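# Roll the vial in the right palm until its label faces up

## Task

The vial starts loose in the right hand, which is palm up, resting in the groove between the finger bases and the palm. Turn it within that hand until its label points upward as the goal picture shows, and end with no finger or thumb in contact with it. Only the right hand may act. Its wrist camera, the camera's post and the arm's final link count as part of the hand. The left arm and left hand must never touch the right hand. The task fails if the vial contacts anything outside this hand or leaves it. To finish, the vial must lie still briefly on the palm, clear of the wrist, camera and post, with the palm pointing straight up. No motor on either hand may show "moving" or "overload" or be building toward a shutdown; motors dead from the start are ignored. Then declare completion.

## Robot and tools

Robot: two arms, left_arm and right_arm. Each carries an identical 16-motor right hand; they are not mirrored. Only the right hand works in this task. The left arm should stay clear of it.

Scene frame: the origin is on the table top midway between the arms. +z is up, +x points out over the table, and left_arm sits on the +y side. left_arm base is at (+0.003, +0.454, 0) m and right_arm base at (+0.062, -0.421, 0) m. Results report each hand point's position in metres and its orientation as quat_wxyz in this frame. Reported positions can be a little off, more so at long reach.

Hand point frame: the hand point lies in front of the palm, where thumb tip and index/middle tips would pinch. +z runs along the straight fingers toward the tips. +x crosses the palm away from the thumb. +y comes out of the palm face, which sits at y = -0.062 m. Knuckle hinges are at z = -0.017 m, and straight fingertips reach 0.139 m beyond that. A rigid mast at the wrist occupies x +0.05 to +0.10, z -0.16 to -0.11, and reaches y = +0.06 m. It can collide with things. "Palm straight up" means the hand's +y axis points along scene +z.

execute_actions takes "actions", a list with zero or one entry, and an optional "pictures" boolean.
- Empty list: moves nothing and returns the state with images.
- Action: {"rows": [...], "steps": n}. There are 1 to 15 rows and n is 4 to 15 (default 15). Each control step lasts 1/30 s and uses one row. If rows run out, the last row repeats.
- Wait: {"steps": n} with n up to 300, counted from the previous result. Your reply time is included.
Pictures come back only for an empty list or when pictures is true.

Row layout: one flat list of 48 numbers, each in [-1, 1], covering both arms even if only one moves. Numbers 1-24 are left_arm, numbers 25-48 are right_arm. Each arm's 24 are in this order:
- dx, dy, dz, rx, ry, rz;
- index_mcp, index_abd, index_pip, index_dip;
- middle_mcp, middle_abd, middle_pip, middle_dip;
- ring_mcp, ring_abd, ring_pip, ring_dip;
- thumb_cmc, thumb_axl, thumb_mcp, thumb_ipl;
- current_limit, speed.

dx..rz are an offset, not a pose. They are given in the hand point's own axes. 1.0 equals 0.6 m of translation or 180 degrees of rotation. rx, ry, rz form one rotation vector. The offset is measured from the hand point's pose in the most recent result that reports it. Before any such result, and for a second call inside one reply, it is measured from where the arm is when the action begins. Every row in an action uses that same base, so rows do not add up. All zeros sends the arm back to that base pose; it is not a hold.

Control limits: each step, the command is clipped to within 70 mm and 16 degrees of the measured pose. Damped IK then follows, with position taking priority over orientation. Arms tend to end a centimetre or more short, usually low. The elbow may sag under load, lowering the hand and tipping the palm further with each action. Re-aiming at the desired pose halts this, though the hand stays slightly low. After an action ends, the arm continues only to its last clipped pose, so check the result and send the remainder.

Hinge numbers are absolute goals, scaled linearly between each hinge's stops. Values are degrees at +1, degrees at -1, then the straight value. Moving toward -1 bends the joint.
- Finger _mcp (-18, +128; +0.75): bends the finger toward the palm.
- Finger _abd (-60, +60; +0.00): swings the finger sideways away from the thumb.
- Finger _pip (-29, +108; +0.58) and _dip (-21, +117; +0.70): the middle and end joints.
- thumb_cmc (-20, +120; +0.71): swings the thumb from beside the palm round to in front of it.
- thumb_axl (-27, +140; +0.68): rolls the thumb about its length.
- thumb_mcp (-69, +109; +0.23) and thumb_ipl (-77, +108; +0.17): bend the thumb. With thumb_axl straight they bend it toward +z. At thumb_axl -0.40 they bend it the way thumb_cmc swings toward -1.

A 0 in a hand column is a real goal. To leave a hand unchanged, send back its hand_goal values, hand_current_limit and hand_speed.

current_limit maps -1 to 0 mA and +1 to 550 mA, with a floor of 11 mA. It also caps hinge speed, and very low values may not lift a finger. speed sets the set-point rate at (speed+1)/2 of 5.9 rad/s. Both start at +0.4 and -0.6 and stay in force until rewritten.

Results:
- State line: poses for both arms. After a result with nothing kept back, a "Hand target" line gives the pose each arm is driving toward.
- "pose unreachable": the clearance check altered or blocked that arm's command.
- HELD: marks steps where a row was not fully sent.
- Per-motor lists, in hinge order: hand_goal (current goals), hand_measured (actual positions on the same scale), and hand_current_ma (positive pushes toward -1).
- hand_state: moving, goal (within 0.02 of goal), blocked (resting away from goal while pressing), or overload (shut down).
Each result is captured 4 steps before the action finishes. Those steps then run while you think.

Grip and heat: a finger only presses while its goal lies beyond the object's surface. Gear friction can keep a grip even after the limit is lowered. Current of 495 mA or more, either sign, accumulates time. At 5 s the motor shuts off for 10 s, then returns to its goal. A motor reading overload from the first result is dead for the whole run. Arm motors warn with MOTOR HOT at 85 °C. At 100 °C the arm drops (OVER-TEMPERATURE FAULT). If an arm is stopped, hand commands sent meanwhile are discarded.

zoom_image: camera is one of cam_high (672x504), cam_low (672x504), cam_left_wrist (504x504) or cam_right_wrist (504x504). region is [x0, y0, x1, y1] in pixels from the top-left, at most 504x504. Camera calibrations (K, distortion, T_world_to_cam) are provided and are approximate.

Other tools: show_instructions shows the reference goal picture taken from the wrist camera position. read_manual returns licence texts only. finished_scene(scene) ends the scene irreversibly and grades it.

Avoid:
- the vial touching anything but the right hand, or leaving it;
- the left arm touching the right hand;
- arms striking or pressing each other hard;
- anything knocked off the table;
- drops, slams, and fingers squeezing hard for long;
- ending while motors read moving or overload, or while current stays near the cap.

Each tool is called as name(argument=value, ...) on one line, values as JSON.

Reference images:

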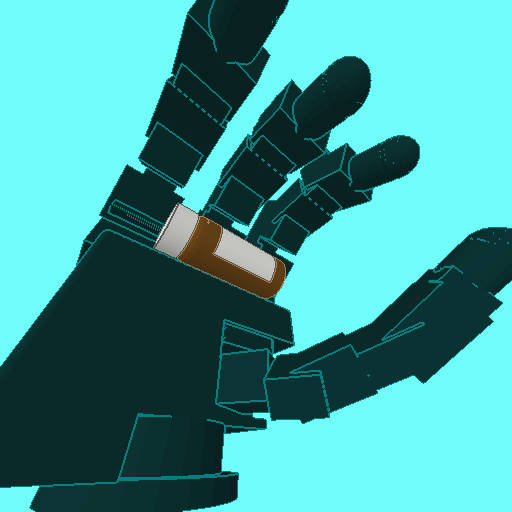

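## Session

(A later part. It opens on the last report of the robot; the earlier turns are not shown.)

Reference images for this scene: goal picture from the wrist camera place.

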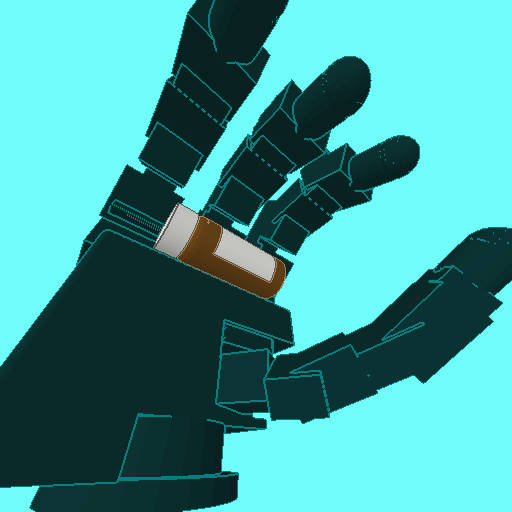

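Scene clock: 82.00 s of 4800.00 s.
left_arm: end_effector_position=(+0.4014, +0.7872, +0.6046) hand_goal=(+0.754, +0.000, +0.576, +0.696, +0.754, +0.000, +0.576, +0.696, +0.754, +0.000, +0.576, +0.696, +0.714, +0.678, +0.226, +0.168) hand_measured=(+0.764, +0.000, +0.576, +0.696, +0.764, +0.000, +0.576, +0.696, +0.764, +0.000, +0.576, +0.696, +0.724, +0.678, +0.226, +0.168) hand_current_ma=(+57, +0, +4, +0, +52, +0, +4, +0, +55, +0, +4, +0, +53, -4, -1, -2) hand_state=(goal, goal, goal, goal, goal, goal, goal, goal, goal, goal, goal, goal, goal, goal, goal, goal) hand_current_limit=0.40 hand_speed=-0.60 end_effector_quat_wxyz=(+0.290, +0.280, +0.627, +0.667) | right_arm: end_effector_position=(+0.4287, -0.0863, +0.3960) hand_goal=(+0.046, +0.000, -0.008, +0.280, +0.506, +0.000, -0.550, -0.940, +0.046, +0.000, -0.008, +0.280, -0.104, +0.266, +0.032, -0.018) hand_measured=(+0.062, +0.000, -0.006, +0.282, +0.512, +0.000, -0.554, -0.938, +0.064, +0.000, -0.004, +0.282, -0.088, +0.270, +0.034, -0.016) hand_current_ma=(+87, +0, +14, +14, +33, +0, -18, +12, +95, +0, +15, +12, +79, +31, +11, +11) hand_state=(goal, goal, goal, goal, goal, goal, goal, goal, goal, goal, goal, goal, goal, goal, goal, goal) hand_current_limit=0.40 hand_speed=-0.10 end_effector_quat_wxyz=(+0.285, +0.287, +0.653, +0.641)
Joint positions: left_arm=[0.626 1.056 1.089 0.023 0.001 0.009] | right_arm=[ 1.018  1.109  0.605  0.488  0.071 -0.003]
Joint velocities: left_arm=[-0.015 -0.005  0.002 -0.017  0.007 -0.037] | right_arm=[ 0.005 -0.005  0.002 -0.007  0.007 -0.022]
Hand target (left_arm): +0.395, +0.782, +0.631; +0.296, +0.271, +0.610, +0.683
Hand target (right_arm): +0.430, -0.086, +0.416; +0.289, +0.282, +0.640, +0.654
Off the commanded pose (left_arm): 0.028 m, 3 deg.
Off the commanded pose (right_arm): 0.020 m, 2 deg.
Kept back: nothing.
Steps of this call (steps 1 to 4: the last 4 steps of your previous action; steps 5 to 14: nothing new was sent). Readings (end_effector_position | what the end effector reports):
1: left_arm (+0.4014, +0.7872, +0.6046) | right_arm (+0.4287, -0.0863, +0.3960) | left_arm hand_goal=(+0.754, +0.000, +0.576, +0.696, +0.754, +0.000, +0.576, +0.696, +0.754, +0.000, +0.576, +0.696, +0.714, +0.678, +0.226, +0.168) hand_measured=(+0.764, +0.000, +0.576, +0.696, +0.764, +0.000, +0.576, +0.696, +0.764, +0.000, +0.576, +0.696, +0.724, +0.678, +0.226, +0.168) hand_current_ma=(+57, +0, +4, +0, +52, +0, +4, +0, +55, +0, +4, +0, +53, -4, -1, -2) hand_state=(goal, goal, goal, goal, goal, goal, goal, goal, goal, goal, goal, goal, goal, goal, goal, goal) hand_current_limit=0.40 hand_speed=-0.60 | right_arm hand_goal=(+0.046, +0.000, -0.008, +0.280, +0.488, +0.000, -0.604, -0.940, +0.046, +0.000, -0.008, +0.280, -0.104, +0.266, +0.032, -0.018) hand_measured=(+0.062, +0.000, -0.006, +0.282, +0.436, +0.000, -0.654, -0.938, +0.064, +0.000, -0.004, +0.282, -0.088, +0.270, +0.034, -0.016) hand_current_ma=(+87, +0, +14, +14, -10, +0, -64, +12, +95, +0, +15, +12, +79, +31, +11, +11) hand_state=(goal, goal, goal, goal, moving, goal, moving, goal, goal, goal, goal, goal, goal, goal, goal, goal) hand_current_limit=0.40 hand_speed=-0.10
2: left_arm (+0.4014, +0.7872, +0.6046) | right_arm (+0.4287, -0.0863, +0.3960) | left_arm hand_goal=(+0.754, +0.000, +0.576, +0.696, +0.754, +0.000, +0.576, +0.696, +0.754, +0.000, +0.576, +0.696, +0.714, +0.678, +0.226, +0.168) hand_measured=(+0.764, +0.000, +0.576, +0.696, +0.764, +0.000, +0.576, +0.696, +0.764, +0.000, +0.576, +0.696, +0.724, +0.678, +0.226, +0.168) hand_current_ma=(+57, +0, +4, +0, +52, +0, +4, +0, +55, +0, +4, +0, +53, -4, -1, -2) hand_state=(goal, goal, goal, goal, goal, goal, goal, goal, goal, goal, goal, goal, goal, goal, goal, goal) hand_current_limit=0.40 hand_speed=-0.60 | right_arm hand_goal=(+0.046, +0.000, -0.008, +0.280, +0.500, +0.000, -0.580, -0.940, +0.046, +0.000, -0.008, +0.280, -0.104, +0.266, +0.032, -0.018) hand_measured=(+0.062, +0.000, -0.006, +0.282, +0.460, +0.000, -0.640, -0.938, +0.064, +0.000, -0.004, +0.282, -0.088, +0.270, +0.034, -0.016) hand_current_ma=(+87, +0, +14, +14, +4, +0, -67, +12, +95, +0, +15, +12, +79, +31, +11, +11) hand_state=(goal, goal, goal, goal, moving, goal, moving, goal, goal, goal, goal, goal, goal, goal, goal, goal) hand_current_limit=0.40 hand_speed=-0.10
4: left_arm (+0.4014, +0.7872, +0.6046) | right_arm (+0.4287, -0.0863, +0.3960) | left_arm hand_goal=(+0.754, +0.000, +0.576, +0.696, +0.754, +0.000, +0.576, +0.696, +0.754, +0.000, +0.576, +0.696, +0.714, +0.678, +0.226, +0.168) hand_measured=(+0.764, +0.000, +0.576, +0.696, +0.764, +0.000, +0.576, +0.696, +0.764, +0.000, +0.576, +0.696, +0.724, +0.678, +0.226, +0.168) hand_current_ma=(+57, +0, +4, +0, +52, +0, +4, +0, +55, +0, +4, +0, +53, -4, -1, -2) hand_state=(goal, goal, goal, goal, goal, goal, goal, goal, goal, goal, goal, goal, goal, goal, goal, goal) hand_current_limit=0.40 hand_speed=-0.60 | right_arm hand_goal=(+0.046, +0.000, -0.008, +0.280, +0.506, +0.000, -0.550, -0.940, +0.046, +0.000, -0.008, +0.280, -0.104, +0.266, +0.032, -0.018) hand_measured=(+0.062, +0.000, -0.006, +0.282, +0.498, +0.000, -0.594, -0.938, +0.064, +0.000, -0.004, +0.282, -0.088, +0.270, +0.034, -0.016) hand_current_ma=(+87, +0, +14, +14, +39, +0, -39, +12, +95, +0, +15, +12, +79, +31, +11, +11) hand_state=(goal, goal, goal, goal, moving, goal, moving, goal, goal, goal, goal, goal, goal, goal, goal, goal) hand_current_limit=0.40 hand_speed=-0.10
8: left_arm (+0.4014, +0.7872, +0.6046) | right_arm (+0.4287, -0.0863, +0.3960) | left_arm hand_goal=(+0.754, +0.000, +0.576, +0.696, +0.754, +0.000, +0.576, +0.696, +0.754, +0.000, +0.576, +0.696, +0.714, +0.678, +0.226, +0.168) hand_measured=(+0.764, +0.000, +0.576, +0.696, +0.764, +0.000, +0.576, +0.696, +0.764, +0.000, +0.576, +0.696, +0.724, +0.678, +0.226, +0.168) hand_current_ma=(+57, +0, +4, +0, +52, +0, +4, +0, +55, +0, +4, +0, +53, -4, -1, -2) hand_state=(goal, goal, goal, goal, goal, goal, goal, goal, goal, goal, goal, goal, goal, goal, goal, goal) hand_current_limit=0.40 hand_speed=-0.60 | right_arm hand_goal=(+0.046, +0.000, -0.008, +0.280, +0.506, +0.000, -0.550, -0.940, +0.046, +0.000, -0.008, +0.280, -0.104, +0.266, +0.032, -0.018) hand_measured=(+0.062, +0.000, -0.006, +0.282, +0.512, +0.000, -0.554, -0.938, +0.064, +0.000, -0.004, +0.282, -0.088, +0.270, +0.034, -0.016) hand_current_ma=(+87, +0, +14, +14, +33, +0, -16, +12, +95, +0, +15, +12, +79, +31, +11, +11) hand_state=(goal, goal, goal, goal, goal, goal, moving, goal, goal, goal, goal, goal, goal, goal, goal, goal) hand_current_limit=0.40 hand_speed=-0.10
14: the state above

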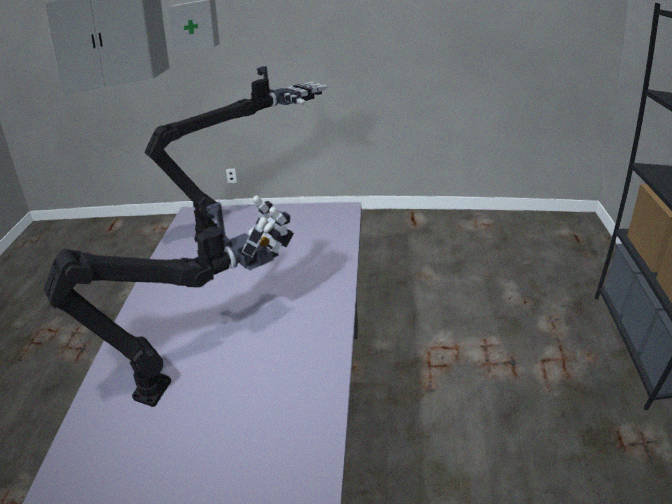

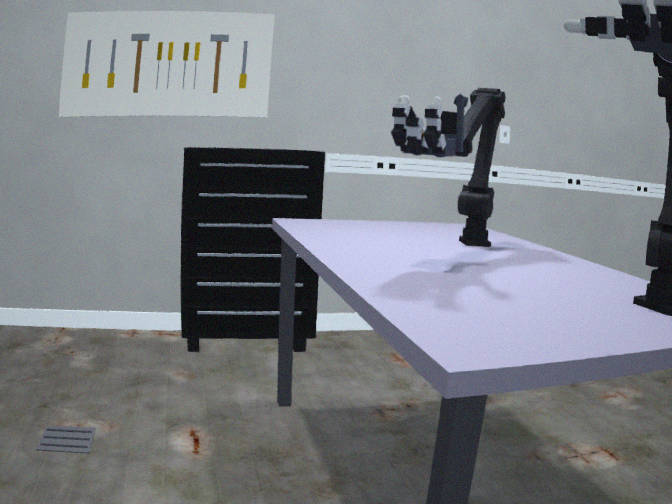

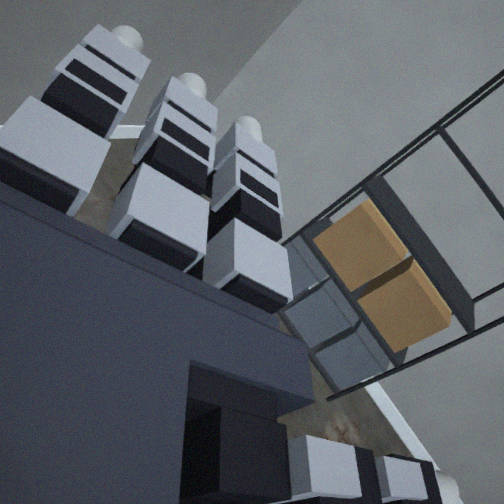

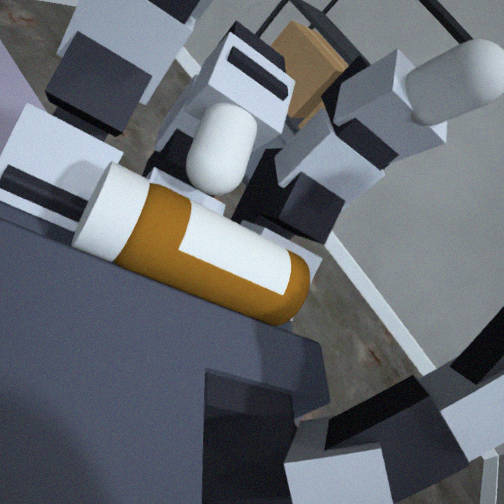

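execute_actions(actions=[{"steps": 40}], pictures=true)

Scene clock: 83.33 s of 4800.00 s.
left_arm: end_effector_position=(+0.4014, +0.7872, +0.6046) hand_goal=(+0.754, +0.000, +0.576, +0.696, +0.754, +0.000, +0.576, +0.696, +0.754, +0.000, +0.576, +0.696, +0.714, +0.678, +0.226, +0.168) hand_measured=(+0.764, +0.000, +0.576, +0.696, +0.764, +0.000, +0.576, +0.696, +0.764, +0.000, +0.576, +0.696, +0.724, +0.678, +0.226, +0.168) hand_current_ma=(+57, +0, +4, +0, +52, +0, +4, +0, +55, +0, +4, +0, +53, -4, -1, -2) hand_state=(goal, goal, goal, goal, goal, goal, goal, goal, goal, goal, goal, goal, goal, goal, goal, goal) hand_current_limit=0.40 hand_speed=-0.60 end_effector_quat_wxyz=(+0.290, +0.280, +0.627, +0.667) | right_arm: end_effector_position=(+0.4287, -0.0863, +0.3960) hand_goal=(+0.046, +0.000, -0.008, +0.280, +0.506, +0.000, -0.550, -0.940, +0.046, +0.000, -0.008, +0.280, -0.104, +0.266, +0.032, -0.018) hand_measured=(+0.062, +0.000, -0.006, +0.282, +0.512, +0.000, -0.554, -0.938, +0.064, +0.000, -0.004, +0.282, -0.088, +0.270, +0.034, -0.016) hand_current_ma=(+87, +0, +14, +14, +33, +0, -18, +12, +95, +0, +15, +12, +79, +31, +11, +11) hand_state=(goal, goal, goal, goal, goal, goal, goal, goal, goal, goal, goal, goal, goal, goal, goal, goal) hand_current_limit=0.40 hand_speed=-0.10 end_effector_quat_wxyz=(+0.285, +0.287, +0.653, +0.641)
Joint positions: left_arm=[0.626 1.056 1.089 0.023 0.001 0.009] | right_arm=[ 1.018  1.109  0.605  0.488  0.071 -0.003]
Joint velocities: left_arm=[ 0.005  0.005 -0.002 -0.007  0.007  0.022] | right_arm=[-0.005 -0.005 -0.012  0.012  0.022 -0.022]
Hand target (left_arm): +0.395, +0.782, +0.631; +0.296, +0.271, +0.610, +0.683
Hand target (right_arm): +0.430, -0.086, +0.416; +0.289, +0.282, +0.640, +0.654
Off the commanded pose (left_arm): 0.028 m, 3 deg.
Off the commanded pose (right_arm): 0.020 m, 2 deg.
Kept back: nothing.
Steps of this call (steps 1 to 40: nothing new was sent). Readings (end_effector_position | what the end effector reports):
1: left_arm (+0.4014, +0.7872, +0.6046) | right_arm (+0.4287, -0.0863, +0.3960) | left_arm hand_goal=(+0.754, +0.000, +0.576, +0.696, +0.754, +0.000, +0.576, +0.696, +0.754, +0.000, +0.576, +0.696, +0.714, +0.678, +0.226, +0.168) hand_measured=(+0.764, +0.000, +0.576, +0.696, +0.764, +0.000, +0.576, +0.696, +0.764, +0.000, +0.576, +0.696, +0.724, +0.678, +0.226, +0.168) hand_current_ma=(+57, +0, +4, +0, +52, +0, +4, +0, +55, +0, +4, +0, +53, -4, -1, -2) hand_state=(goal, goal, goal, goal, goal, goal, goal, goal, goal, goal, goal, goal, goal, goal, goal, goal) hand_current_limit=0.40 hand_speed=-0.60 | right_arm hand_goal=(+0.046, +0.000, -0.008, +0.280, +0.506, +0.000, -0.550, -0.940, +0.046, +0.000, -0.008, +0.280, -0.104, +0.266, +0.032, -0.018) hand_measured=(+0.062, +0.000, -0.006, +0.282, +0.512, +0.000, -0.554, -0.938, +0.064, +0.000, -0.004, +0.282, -0.088, +0.270, +0.034, -0.016) hand_current_ma=(+87, +0, +14, +14, +33, +0, -18, +12, +95, +0, +15, +12, +79, +31, +11, +11) hand_state=(goal, goal, goal, goal, goal, goal, goal, goal, goal, goal, goal, goal, goal, goal, goal, goal) hand_current_limit=0.40 hand_speed=-0.10
2: left_arm (+0.4014, +0.7872, +0.6046) | right_arm (+0.4287, -0.0863, +0.3960) | left_arm hand_goal=(+0.754, +0.000, +0.576, +0.696, +0.754, +0.000, +0.576, +0.696, +0.754, +0.000, +0.576, +0.696, +0.714, +0.678, +0.226, +0.168) hand_measured=(+0.764, +0.000, +0.576, +0.696, +0.764, +0.000, +0.576, +0.696, +0.764, +0.000, +0.576, +0.696, +0.724, +0.678, +0.226, +0.168) hand_current_ma=(+57, +0, +4, +0, +52, +0, +4, +0, +55, +0, +4, +0, +53, -4, -1, -2) hand_state=(goal, goal, goal, goal, goal, goal, goal, goal, goal, goal, goal, goal, goal, goal, goal, goal) hand_current_limit=0.40 hand_speed=-0.60 | right_arm hand_goal=(+0.046, +0.000, -0.008, +0.280, +0.506, +0.000, -0.550, -0.940, +0.046, +0.000, -0.008, +0.280, -0.104, +0.266, +0.032, -0.018) hand_measured=(+0.062, +0.000, -0.006, +0.282, +0.512, +0.000, -0.554, -0.938, +0.064, +0.000, -0.004, +0.282, -0.088, +0.270, +0.034, -0.016) hand_current_ma=(+87, +0, +14, +14, +33, +0, -18, +12, +95, +0, +15, +12, +79, +31, +11, +11) hand_state=(goal, goal, goal, goal, goal, goal, goal, goal, goal, goal, goal, goal, goal, goal, goal, goal) hand_current_limit=0.40 hand_speed=-0.10
4: left_arm (+0.4014, +0.7872, +0.6046) | right_arm (+0.4287, -0.0863, +0.3960) | left_arm hand_goal=(+0.754, +0.000, +0.576, +0.696, +0.754, +0.000, +0.576, +0.696, +0.754, +0.000, +0.576, +0.696, +0.714, +0.678, +0.226, +0.168) hand_measured=(+0.764, +0.000, +0.576, +0.696, +0.764, +0.000, +0.576, +0.696, +0.764, +0.000, +0.576, +0.696, +0.724, +0.678, +0.226, +0.168) hand_current_ma=(+57, +0, +4, +0, +52, +0, +4, +0, +55, +0, +4, +0, +53, -4, -1, -2) hand_state=(goal, goal, goal, goal, goal, goal, goal, goal, goal, goal, goal, goal, goal, goal, goal, goal) hand_current_limit=0.40 hand_speed=-0.60 | right_arm hand_goal=(+0.046, +0.000, -0.008, +0.280, +0.506, +0.000, -0.550, -0.940, +0.046, +0.000, -0.008, +0.280, -0.104, +0.266, +0.032, -0.018) hand_measured=(+0.062, +0.000, -0.006, +0.282, +0.512, +0.000, -0.554, -0.938, +0.064, +0.000, -0.004, +0.282, -0.088, +0.270, +0.034, -0.016) hand_current_ma=(+87, +0, +14, +14, +33, +0, -18, +12, +95, +0, +15, +12, +79, +31, +11, +11) hand_state=(goal, goal, goal, goal, goal, goal, goal, goal, goal, goal, goal, goal, goal, goal, goal, goal) hand_current_limit=0.40 hand_speed=-0.10
8: left_arm (+0.4014, +0.7872, +0.6046) | right_arm (+0.4287, -0.0863, +0.3960) | left_arm hand_goal=(+0.754, +0.000, +0.576, +0.696, +0.754, +0.000, +0.576, +0.696, +0.754, +0.000, +0.576, +0.696, +0.714, +0.678, +0.226, +0.168) hand_measured=(+0.764, +0.000, +0.576, +0.696, +0.764, +0.000, +0.576, +0.696, +0.764, +0.000, +0.576, +0.696, +0.724, +0.678, +0.226, +0.168) hand_current_ma=(+57, +0, +4, +0, +52, +0, +4, +0, +55, +0, +4, +0, +53, -4, -1, -2) hand_state=(goal, goal, goal, goal, goal, goal, goal, goal, goal, goal, goal, goal, goal, goal, goal, goal) hand_current_limit=0.40 hand_speed=-0.60 | right_arm hand_goal=(+0.046, +0.000, -0.008, +0.280, +0.506, +0.000, -0.550, -0.940, +0.046, +0.000, -0.008, +0.280, -0.104, +0.266, +0.032, -0.018) hand_measured=(+0.062, +0.000, -0.006, +0.282, +0.512, +0.000, -0.554, -0.938, +0.064, +0.000, -0.004, +0.282, -0.088, +0.270, +0.034, -0.016) hand_current_ma=(+87, +0, +14, +14, +33, +0, -18, +12, +95, +0, +15, +12, +79, +31, +11, +11) hand_state=(goal, goal, goal, goal, goal, goal, goal, goal, goal, goal, goal, goal, goal, goal, goal, goal) hand_current_limit=0.40 hand_speed=-0.10
40: the state above

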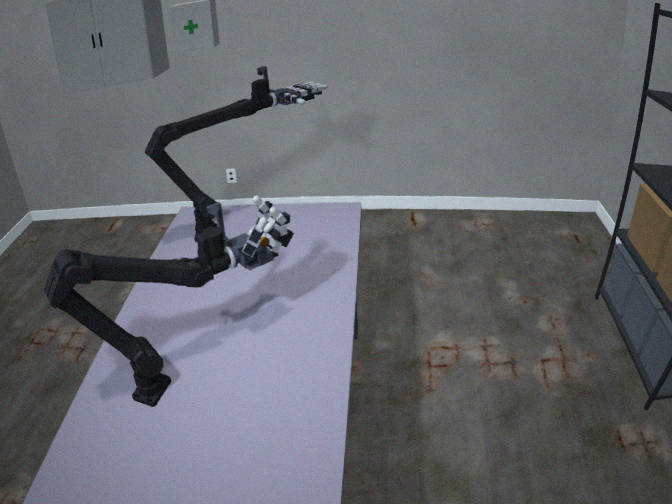

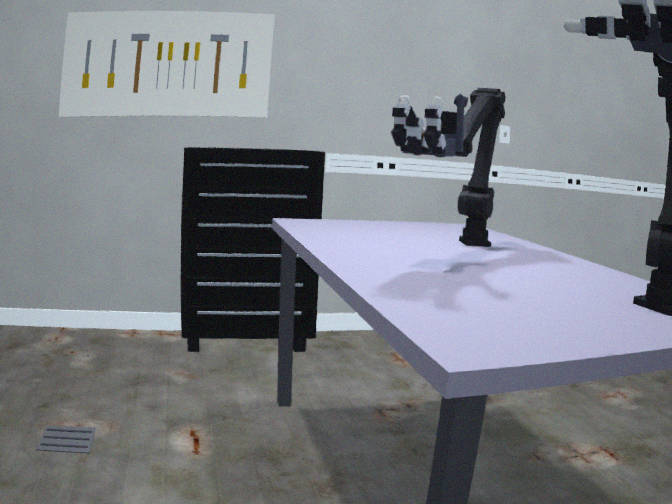

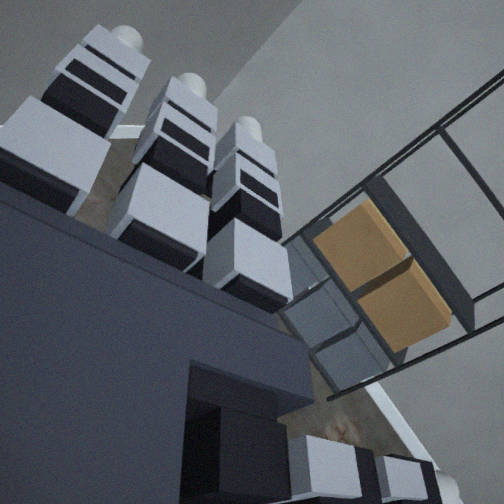

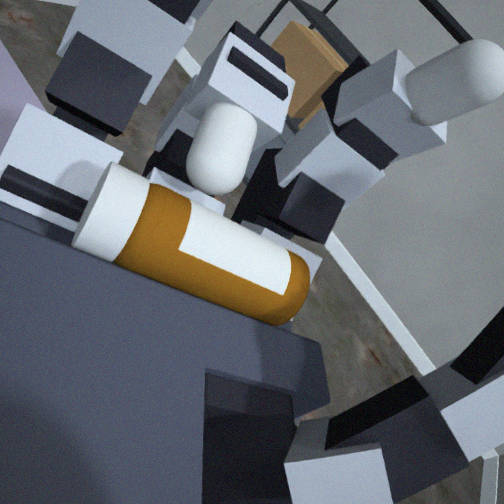

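execute_actions(actions=[{"rows": [
[0.0002,0.0463,-0.0099,-0.0163,0.0003,-0.0002,0.754,0,0.576,0.696,0.754,0,0.576,0.696,0.754,0,0.576,0.696,0.714,0.678,0.226,0.168,0.4,-0.6,0,0.0333,0.0025,-0.01235,0.0004,0.001,0.046,0,-0.008,0.28,0.495,0,-0.530,-0.940,0.046,0,-0.008,0.28,-0.104,0.266,0.032,-0.018,0.4,-0.1],
[0.0002,0.0463,-0.0099,-0.0163,0.0003,-0.0002,0.754,0,0.576,0.696,0.754,0,0.576,0.696,0.754,0,0.576,0.696,0.714,0.678,0.226,0.168,0.4,-0.6,0,0.0333,0.0025,-0.01235,0.0004,0.001,0.046,0,-0.008,0.28,0.475,0,-0.500,-0.940,0.046,0,-0.008,0.28,-0.104,0.266,0.032,-0.018,0.4,-0.1],
[0.0002,0.0463,-0.0099,-0.0163,0.0003,-0.0002,0.754,0,0.576,0.696,0.754,0,0.576,0.696,0.754,0,0.576,0.696,0.714,0.678,0.226,0.168,0.4,-0.6,0,0.0333,0.0025,-0.01235,0.0004,0.001,0.046,0,-0.008,0.28,0.447,0,-0.468,-0.940,0.046,0,-0.008,0.28,-0.104,0.266,0.032,-0.018,0.4,-0.1],
[0.0002,0.0463,-0.0099,-0.0163,0.0003,-0.0002,0.754,0,0.576,0.696,0.754,0,0.576,0.696,0.754,0,0.576,0.696,0.714,0.678,0.226,0.168,0.4,-0.6,0,0.0333,0.0025,-0.01235,0.0004,0.001,0.046,0,-0.008,0.28,0.417,0,-0.435,-0.940,0.046,0,-0.008,0.28,-0.104,0.266,0.032,-0.018,0.4,-0.1],
[0.0002,0.0463,-0.0099,-0.0163,0.0003,-0.0002,0.754,0,0.576,0.696,0.754,0,0.576,0.696,0.754,0,0.576,0.696,0.714,0.678,0.226,0.168,0.4,-0.6,0,0.0333,0.0025,-0.01235,0.0004,0.001,0.046,0,-0.008,0.28,0.387,0,-0.402,-0.940,0.046,0,-0.008,0.28,-0.104,0.266,0.032,-0.018,0.4,-0.1],
[0.0002,0.0463,-0.0099,-0.0163,0.0003,-0.0002,0.754,0,0.576,0.696,0.754,0,0.576,0.696,0.754,0,0.576,0.696,0.714,0.678,0.226,0.168,0.4,-0.6,0,0.0333,0.0025,-0.01235,0.0004,0.001,0.046,0,-0.008,0.28,0.357,0,-0.369,-0.940,0.046,0,-0.008,0.28,-0.104,0.266,0.032,-0.018,0.4,-0.1],
[0.0002,0.0463,-0.0099,-0.0163,0.0003,-0.0002,0.754,0,0.576,0.696,0.754,0,0.576,0.696,0.754,0,0.576,0.696,0.714,0.678,0.226,0.168,0.4,-0.6,0,0.0333,0.0025,-0.01235,0.0004,0.001,0.046,0,-0.008,0.28,0.327,0,-0.336,-0.940,0.046,0,-0.008,0.28,-0.104,0.266,0.032,-0.018,0.4,-0.1],
[0.0002,0.0463,-0.0099,-0.0163,0.0003,-0.0002,0.754,0,0.576,0.696,0.754,0,0.576,0.696,0.754,0,0.576,0.696,0.714,0.678,0.226,0.168,0.4,-0.6,0,0.0333,0.0025,-0.01235,0.0004,0.001,0.046,0,-0.008,0.28,0.297,0,-0.303,-0.940,0.046,0,-0.008,0.28,-0.104,0.266,0.032,-0.018,0.4,-0.1],
[0.0002,0.0463,-0.0099,-0.0163,0.0003,-0.0002,0.754,0,0.576,0.696,0.754,0,0.576,0.696,0.754,0,0.576,0.696,0.714,0.678,0.226,0.168,0.4,-0.6,0,0.0333,0.0025,-0.01235,0.0004,0.001,0.046,0,-0.008,0.28,0.267,0,-0.275,-0.940,0.046,0,-0.008,0.28,-0.104,0.266,0.032,-0.018,0.4,-0.1],
[0.0002,0.0463,-0.0099,-0.0163,0.0003,-0.0002,0.754,0,0.576,0.696,0.754,0,0.576,0.696,0.754,0,0.576,0.696,0.714,0.678,0.226,0.168,0.4,-0.6,0,0.0333,0.0025,-0.01235,0.0004,0.001,0.046,0,-0.008,0.28,0.243,0,-0.258,-0.940,0.046,0,-0.008,0.28,-0.104,0.266,0.032,-0.018,0.4,-0.1],
[0.0002,0.0463,-0.0099,-0.0163,0.0003,-0.0002,0.754,0,0.576,0.696,0.754,0,0.576,0.696,0.754,0,0.576,0.696,0.714,0.678,0.226,0.168,0.4,-0.6,0,0.0333,0.0025,-0.01235,0.0004,0.001,0.046,0,-0.008,0.28,0.230,0,-0.250,-0.940,0.046,0,-0.008,0.28,-0.104,0.266,0.032,-0.018,0.4,-0.1]
], "steps": 11}])

execute_actions(actions=[{"steps": 45}], pictures=true)

Scene clock: 86.40 s of 4800.00 s.
left_arm: end_effector_position=(+0.4014, +0.7872, +0.6046) hand_goal=(+0.754, +0.000, +0.576, +0.696, +0.754, +0.000, +0.576, +0.696, +0.754, +0.000, +0.576, +0.696, +0.714, +0.678, +0.226, +0.168) hand_measured=(+0.764, +0.000, +0.576, +0.696, +0.764, +0.000, +0.576, +0.696, +0.764, +0.000, +0.576, +0.696, +0.724, +0.678, +0.226, +0.168) hand_current_ma=(+57, +0, +4, +0, +52, +0, +4, +0, +55, +0, +4, +0, +53, -4, -1, -2) hand_state=(goal, goal, goal, goal, goal, goal, goal, goal, goal, goal, goal, goal, goal, goal, goal, goal) hand_current_limit=0.40 hand_speed=-0.60 end_effector_quat_wxyz=(+0.290, +0.280, +0.627, +0.667) | right_arm: end_effector_position=(+0.4287, -0.0863, +0.3960) hand_goal=(+0.046, +0.000, -0.008, +0.280, +0.328, +0.000, -0.336, -0.940, +0.046, +0.000, -0.008, +0.280, -0.104, +0.266, +0.032, -0.018) hand_measured=(+0.062, +0.000, -0.006, +0.282, +0.428, +0.000, -0.420, -0.938, +0.064, +0.000, -0.004, +0.282, -0.088, +0.270, +0.034, -0.016) hand_current_ma=(+87, +0, +14, +14, +143, +0, -60, +12, +95, +0, +15, +12, +79, +31, +11, +11) hand_state=(goal, goal, goal, goal, moving, goal, moving, goal, goal, goal, goal, goal, goal, goal, goal, goal) hand_current_limit=0.40 hand_speed=-0.10 end_effector_quat_wxyz=(+0.285, +0.287, +0.653, +0.641)
Joint positions: left_arm=[0.626 1.056 1.089 0.023 0.001 0.009] | right_arm=[ 1.018  1.109  0.605  0.488  0.071 -0.003]
Joint velocities: left_arm=[ 0.005 -0.015  0.002  0.002 -0.051 -0.066] | right_arm=[-0.005 -0.005  0.007 -0.007 -0.022 -0.095]
Steps of this call (steps 1 to 85: nothing new was sent; steps 86 to 92: the first 7 steps of this action). Readings (end_effector_position | what the end effector reports):
86: left_arm (+0.4014, +0.7872, +0.6046) | right_arm (+0.4287, -0.0863, +0.3960) | left_arm hand_goal=(+0.754, +0.000, +0.576, +0.696, +0.754, +0.000, +0.576, +0.696, +0.754, +0.000, +0.576, +0.696, +0.714, +0.678, +0.226, +0.168) hand_measured=(+0.764, +0.000, +0.576, +0.696, +0.764, +0.000, +0.576, +0.696, +0.764, +0.000, +0.576, +0.696, +0.724, +0.678, +0.226, +0.168) hand_current_ma=(+57, +0, +4, +0, +52, +0, +4, +0, +55, +0, +4, +0, +53, -4, -1, -2) hand_state=(goal, goal, goal, goal, goal, goal, goal, goal, goal, goal, goal, goal, goal, goal, goal, goal) hand_current_limit=0.40 hand_speed=-0.60 | right_arm hand_goal=(+0.046, +0.000, -0.008, +0.280, +0.496, +0.000, -0.530, -0.940, +0.046, +0.000, -0.008, +0.280, -0.104, +0.266, +0.032, -0.018) hand_measured=(+0.062, +0.000, -0.006, +0.282, +0.512, +0.000, -0.554, -0.938, +0.064, +0.000, -0.004, +0.282, -0.088, +0.270, +0.034, -0.016) hand_current_ma=(+87, +0, +14, +14, +33, +0, -18, +12, +95, +0, +15, +12, +79, +31, +11, +11) hand_state=(goal, goal, goal, goal, moving, goal, moving, goal, goal, goal, goal, goal, goal, goal, goal, goal) hand_current_limit=0.40 hand_speed=-0.10
87: left_arm (+0.4014, +0.7872, +0.6046) | right_arm (+0.4287, -0.0863, +0.3960) | left_arm hand_goal=(+0.754, +0.000, +0.576, +0.696, +0.754, +0.000, +0.576, +0.696, +0.754, +0.000, +0.576, +0.696, +0.714, +0.678, +0.226, +0.168) hand_measured=(+0.764, +0.000, +0.576, +0.696, +0.764, +0.000, +0.576, +0.696, +0.764, +0.000, +0.576, +0.696, +0.724, +0.678, +0.226, +0.168) hand_current_ma=(+57, +0, +4, +0, +52, +0, +4, +0, +55, +0, +4, +0, +53, -4, -1, -2) hand_state=(goal, goal, goal, goal, goal, goal, goal, goal, goal, goal, goal, goal, goal, goal, goal, goal) hand_current_limit=0.40 hand_speed=-0.60 | right_arm hand_goal=(+0.046, +0.000, -0.008, +0.280, +0.476, +0.000, -0.500, -0.940, +0.046, +0.000, -0.008, +0.280, -0.104, +0.266, +0.032, -0.018) hand_measured=(+0.062, +0.000, -0.006, +0.282, +0.512, +0.000, -0.552, -0.938, +0.064, +0.000, -0.004, +0.282, -0.088, +0.270, +0.034, -0.016) hand_current_ma=(+87, +0, +14, +14, +91, +0, -66, +12, +95, +0, +15, +12, +79, +31, +11, +11) hand_state=(goal, goal, goal, goal, moving, goal, moving, goal, goal, goal, goal, goal, goal, goal, goal, goal) hand_current_limit=0.40 hand_speed=-0.10
89: left_arm (+0.4014, +0.7872, +0.6046) | right_arm (+0.4287, -0.0863, +0.3960) | left_arm hand_goal=(+0.754, +0.000, +0.576, +0.696, +0.754, +0.000, +0.576, +0.696, +0.754, +0.000, +0.576, +0.696, +0.714, +0.678, +0.226, +0.168) hand_measured=(+0.764, +0.000, +0.576, +0.696, +0.764, +0.000, +0.576, +0.696, +0.764, +0.000, +0.576, +0.696, +0.724, +0.678, +0.226, +0.168) hand_current_ma=(+57, +0, +4, +0, +52, +0, +4, +0, +55, +0, +4, +0, +53, -4, -1, -2) hand_state=(goal, goal, goal, goal, goal, goal, goal, goal, goal, goal, goal, goal, goal, goal, goal, goal) hand_current_limit=0.40 hand_speed=-0.60 | right_arm hand_goal=(+0.046, +0.000, -0.008, +0.280, +0.418, +0.000, -0.434, -0.940, +0.046, +0.000, -0.008, +0.280, -0.104, +0.266, +0.032, -0.018) hand_measured=(+0.062, +0.000, -0.006, +0.282, +0.500, +0.000, -0.514, -0.938, +0.064, +0.000, -0.004, +0.282, -0.088, +0.270, +0.034, -0.016) hand_current_ma=(+87, +0, +14, +14, +171, +0, -64, +12, +95, +0, +15, +12, +79, +31, +11, +11) hand_state=(goal, goal, goal, goal, moving, goal, moving, goal, goal, goal, goal, goal, goal, goal, goal, goal) hand_current_limit=0.40 hand_speed=-0.10
92: the state above

Scene clock: 87.90 s of 4800.00 s.
left_arm: end_effector_position=(+0.4014, +0.7872, +0.6046) hand_goal=(+0.754, +0.000, +0.576, +0.696, +0.754, +0.000, +0.576, +0.696, +0.754, +0.000, +0.576, +0.696, +0.714, +0.678, +0.226, +0.168) hand_measured=(+0.764, +0.000, +0.576, +0.696, +0.764, +0.000, +0.576, +0.696, +0.764, +0.000, +0.576, +0.696, +0.724, +0.678, +0.226, +0.168) hand_current_ma=(+57, +0, +4, +0, +52, +0, +4, +0, +55, +0, +4, +0, +53, -4, -1, -2) hand_state=(goal, goal, goal, goal, goal, goal, goal, goal, goal, goal, goal, goal, goal, goal, goal, goal) hand_current_limit=0.40 hand_speed=-0.60 end_effector_quat_wxyz=(+0.290, +0.280, +0.627, +0.667) | right_arm: end_effector_position=(+0.4287, -0.0863, +0.3960) hand_goal=(+0.046, +0.000, -0.008, +0.280, +0.230, +0.000, -0.250, -0.940, +0.046, +0.000, -0.008, +0.280, -0.104, +0.266, +0.032, -0.018) hand_measured=(+0.062, +0.000, -0.006, +0.282, +0.248, +0.000, -0.254, -0.938, +0.064, +0.000, -0.004, +0.282, -0.088, +0.270, +0.034, -0.016) hand_current_ma=(+87, +0, +14, +14, +97, +0, -17, +12, +95, +0, +15, +12, +79, +31, +11, +11) hand_state=(goal, goal, goal, goal, goal, goal, goal, goal, goal, goal, goal, goal, goal, goal, goal, goal) hand_current_limit=0.40 hand_speed=-0.10 end_effector_quat_wxyz=(+0.285, +0.287, +0.653, +0.641)
Joint positions: left_arm=[0.626 1.056 1.089 0.023 0.001 0.009] | right_arm=[ 1.018  1.109  0.605  0.488  0.071 -0.003]
Joint velocities: left_arm=[-0.005  0.005 -0.007  0.012  0.007  0.007] | right_arm=[ 0.005  0.005 -0.017 -0.007  0.037 -0.051]
Hand target (left_arm): +0.395, +0.782, +0.631; +0.296, +0.271, +0.610, +0.683
Hand target (right_arm): +0.430, -0.086, +0.416; +0.289, +0.282, +0.640, +0.654
Off the commanded pose (left_arm): 0.028 m, 3 deg.
Off the commanded pose (right_arm): 0.020 m, 2 deg.
Kept back: nothing.
Steps of this call (steps 1 to 4: the last 4 steps of your previous action; steps 5 to 45: nothing new was sent). Readings (end_effector_position | what the end effector reports):
1: left_arm (+0.4014, +0.7872, +0.6046) | right_arm (+0.4287, -0.0863, +0.3960) | left_arm hand_goal=(+0.754, +0.000, +0.576, +0.696, +0.754, +0.000, +0.576, +0.696, +0.754, +0.000, +0.576, +0.696, +0.714, +0.678, +0.226, +0.168) hand_measured=(+0.764, +0.000, +0.576, +0.696, +0.764, +0.000, +0.576, +0.696, +0.764, +0.000, +0.576, +0.696, +0.724, +0.678, +0.226, +0.168) hand_current_ma=(+57, +0, +4, +0, +52, +0, +4, +0, +55, +0, +4, +0, +53, -4, -1, -2) hand_state=(goal, goal, goal, goal, goal, goal, goal, goal, goal, goal, goal, goal, goal, goal, goal, goal) hand_current_limit=0.40 hand_speed=-0.60 | right_arm hand_goal=(+0.046, +0.000, -0.008, +0.280, +0.298, +0.000, -0.302, -0.940, +0.046, +0.000, -0.008, +0.280, -0.104, +0.266, +0.032, -0.018) hand_measured=(+0.062, +0.000, -0.006, +0.282, +0.402, +0.000, -0.386, -0.938, +0.064, +0.000, -0.004, +0.282, -0.088, +0.270, +0.034, -0.016) hand_current_ma=(+87, +0, +14, +14, +143, +0, -54, +12, +95, +0, +15, +12, +79, +31, +11, +11) hand_state=(goal, goal, goal, goal, moving, goal, moving, goal, goal, goal, goal, goal, goal, goal, goal, goal) hand_current_limit=0.40 hand_speed=-0.10
2: left_arm (+0.4014, +0.7872, +0.6046) | right_arm (+0.4287, -0.0863, +0.3960) | left_arm hand_goal=(+0.754, +0.000, +0.576, +0.696, +0.754, +0.000, +0.576, +0.696, +0.754, +0.000, +0.576, +0.696, +0.714, +0.678, +0.226, +0.168) hand_measured=(+0.764, +0.000, +0.576, +0.696, +0.764, +0.000, +0.576, +0.696, +0.764, +0.000, +0.576, +0.696, +0.724, +0.678, +0.226, +0.168) hand_current_ma=(+57, +0, +4, +0, +52, +0, +4, +0, +55, +0, +4, +0, +53, -4, -1, -2) hand_state=(goal, goal, goal, goal, goal, goal, goal, goal, goal, goal, goal, goal, goal, goal, goal, goal) hand_current_limit=0.40 hand_speed=-0.60 | right_arm hand_goal=(+0.046, +0.000, -0.008, +0.280, +0.268, +0.000, -0.274, -0.940, +0.046, +0.000, -0.008, +0.280, -0.104, +0.266, +0.032, -0.018) hand_measured=(+0.062, +0.000, -0.006, +0.282, +0.374, +0.000, -0.354, -0.938, +0.064, +0.000, -0.004, +0.282, -0.088, +0.270, +0.034, -0.016) hand_current_ma=(+87, +0, +14, +14, +142, +0, -60, +12, +95, +0, +15, +12, +79, +31, +11, +11) hand_state=(goal, goal, goal, goal, moving, goal, moving, goal, goal, goal, goal, goal, goal, goal, goal, goal) hand_current_limit=0.40 hand_speed=-0.10
4: left_arm (+0.4014, +0.7872, +0.6046) | right_arm (+0.4287, -0.0863, +0.3960) | left_arm hand_goal=(+0.754, +0.000, +0.576, +0.696, +0.754, +0.000, +0.576, +0.696, +0.754, +0.000, +0.576, +0.696, +0.714, +0.678, +0.226, +0.168) hand_measured=(+0.764, +0.000, +0.576, +0.696, +0.764, +0.000, +0.576, +0.696, +0.764, +0.000, +0.576, +0.696, +0.724, +0.678, +0.226, +0.168) hand_current_ma=(+57, +0, +4, +0, +52, +0, +4, +0, +55, +0, +4, +0, +53, -4, -1, -2) hand_state=(goal, goal, goal, goal, goal, goal, goal, goal, goal, goal, goal, goal, goal, goal, goal, goal) hand_current_limit=0.40 hand_speed=-0.60 | right_arm hand_goal=(+0.046, +0.000, -0.008, +0.280, +0.230, +0.000, -0.250, -0.940, +0.046, +0.000, -0.008, +0.280, -0.104, +0.266, +0.032, -0.018) hand_measured=(+0.062, +0.000, -0.006, +0.282, +0.322, +0.000, -0.290, -0.938, +0.064, +0.000, -0.004, +0.282, -0.088, +0.270, +0.034, -0.016) hand_current_ma=(+87, +0, +14, +14, +141, +0, -19, +12, +95, +0, +15, +12, +79, +31, +11, +11) hand_state=(goal, goal, goal, goal, moving, goal, moving, goal, goal, goal, goal, goal, goal, goal, goal, goal) hand_current_limit=0.40 hand_speed=-0.10
8: left_arm (+0.4014, +0.7872, +0.6046) | right_arm (+0.4287, -0.0863, +0.3960) | left_arm hand_goal=(+0.754, +0.000, +0.576, +0.696, +0.754, +0.000, +0.576, +0.696, +0.754, +0.000, +0.576, +0.696, +0.714, +0.678, +0.226, +0.168) hand_measured=(+0.764, +0.000, +0.576, +0.696, +0.764, +0.000, +0.576, +0.696, +0.764, +0.000, +0.576, +0.696, +0.724, +0.678, +0.226, +0.168) hand_current_ma=(+57, +0, +4, +0, +52, +0, +4, +0, +55, +0, +4, +0, +53, -4, -1, -2) hand_state=(goal, goal, goal, goal, goal, goal, goal, goal, goal, goal, goal, goal, goal, goal, goal, goal) hand_current_limit=0.40 hand_speed=-0.60 | right_arm hand_goal=(+0.046, +0.000, -0.008, +0.280, +0.230, +0.000, -0.250, -0.940, +0.046, +0.000, -0.008, +0.280, -0.104, +0.266, +0.032, -0.018) hand_measured=(+0.062, +0.000, -0.006, +0.282, +0.250, +0.000, -0.254, -0.938, +0.064, +0.000, -0.004, +0.282, -0.088, +0.270, +0.034, -0.016) hand_current_ma=(+87, +0, +14, +14, +88, +0, -17, +12, +95, +0, +15, +12, +79, +31, +11, +11) hand_state=(goal, goal, goal, goal, moving, goal, moving, goal, goal, goal, goal, goal, goal, goal, goal, goal) hand_current_limit=0.40 hand_speed=-0.10
45: the state above

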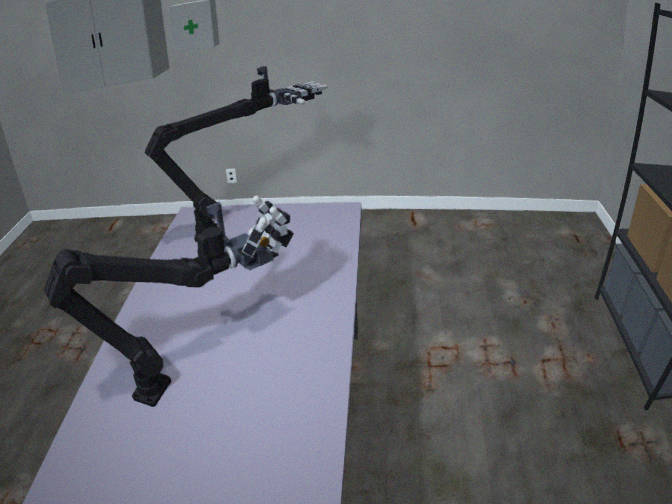

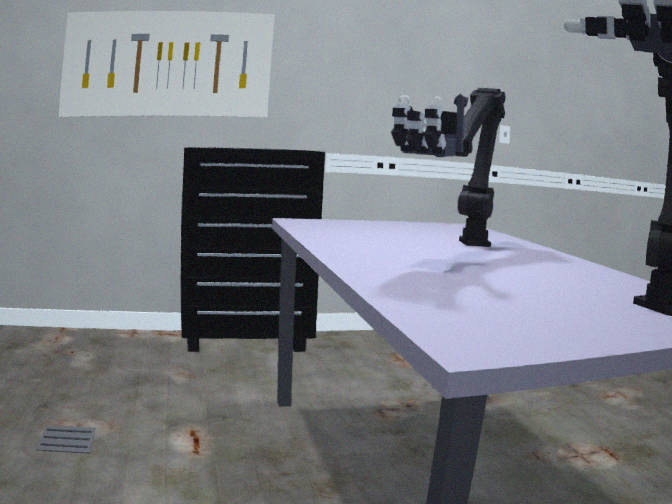

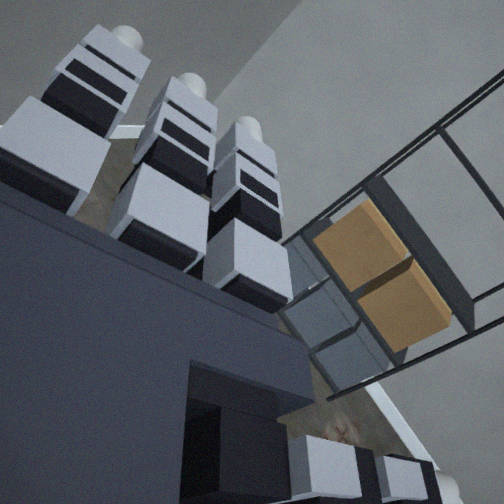

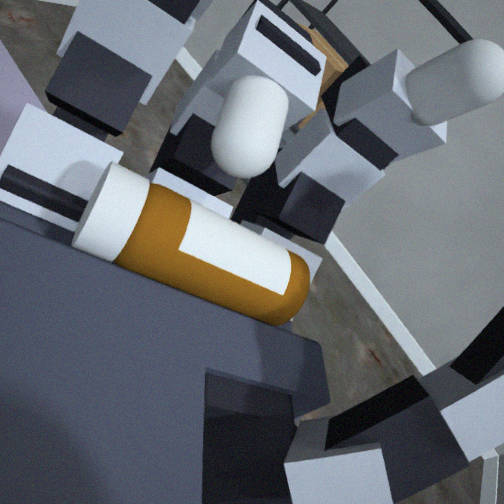

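The vial is lying still with its label up and every motor at its goal, so scene 1 is done.

finished_scene(scene=1)

The scene is finished: the task was done.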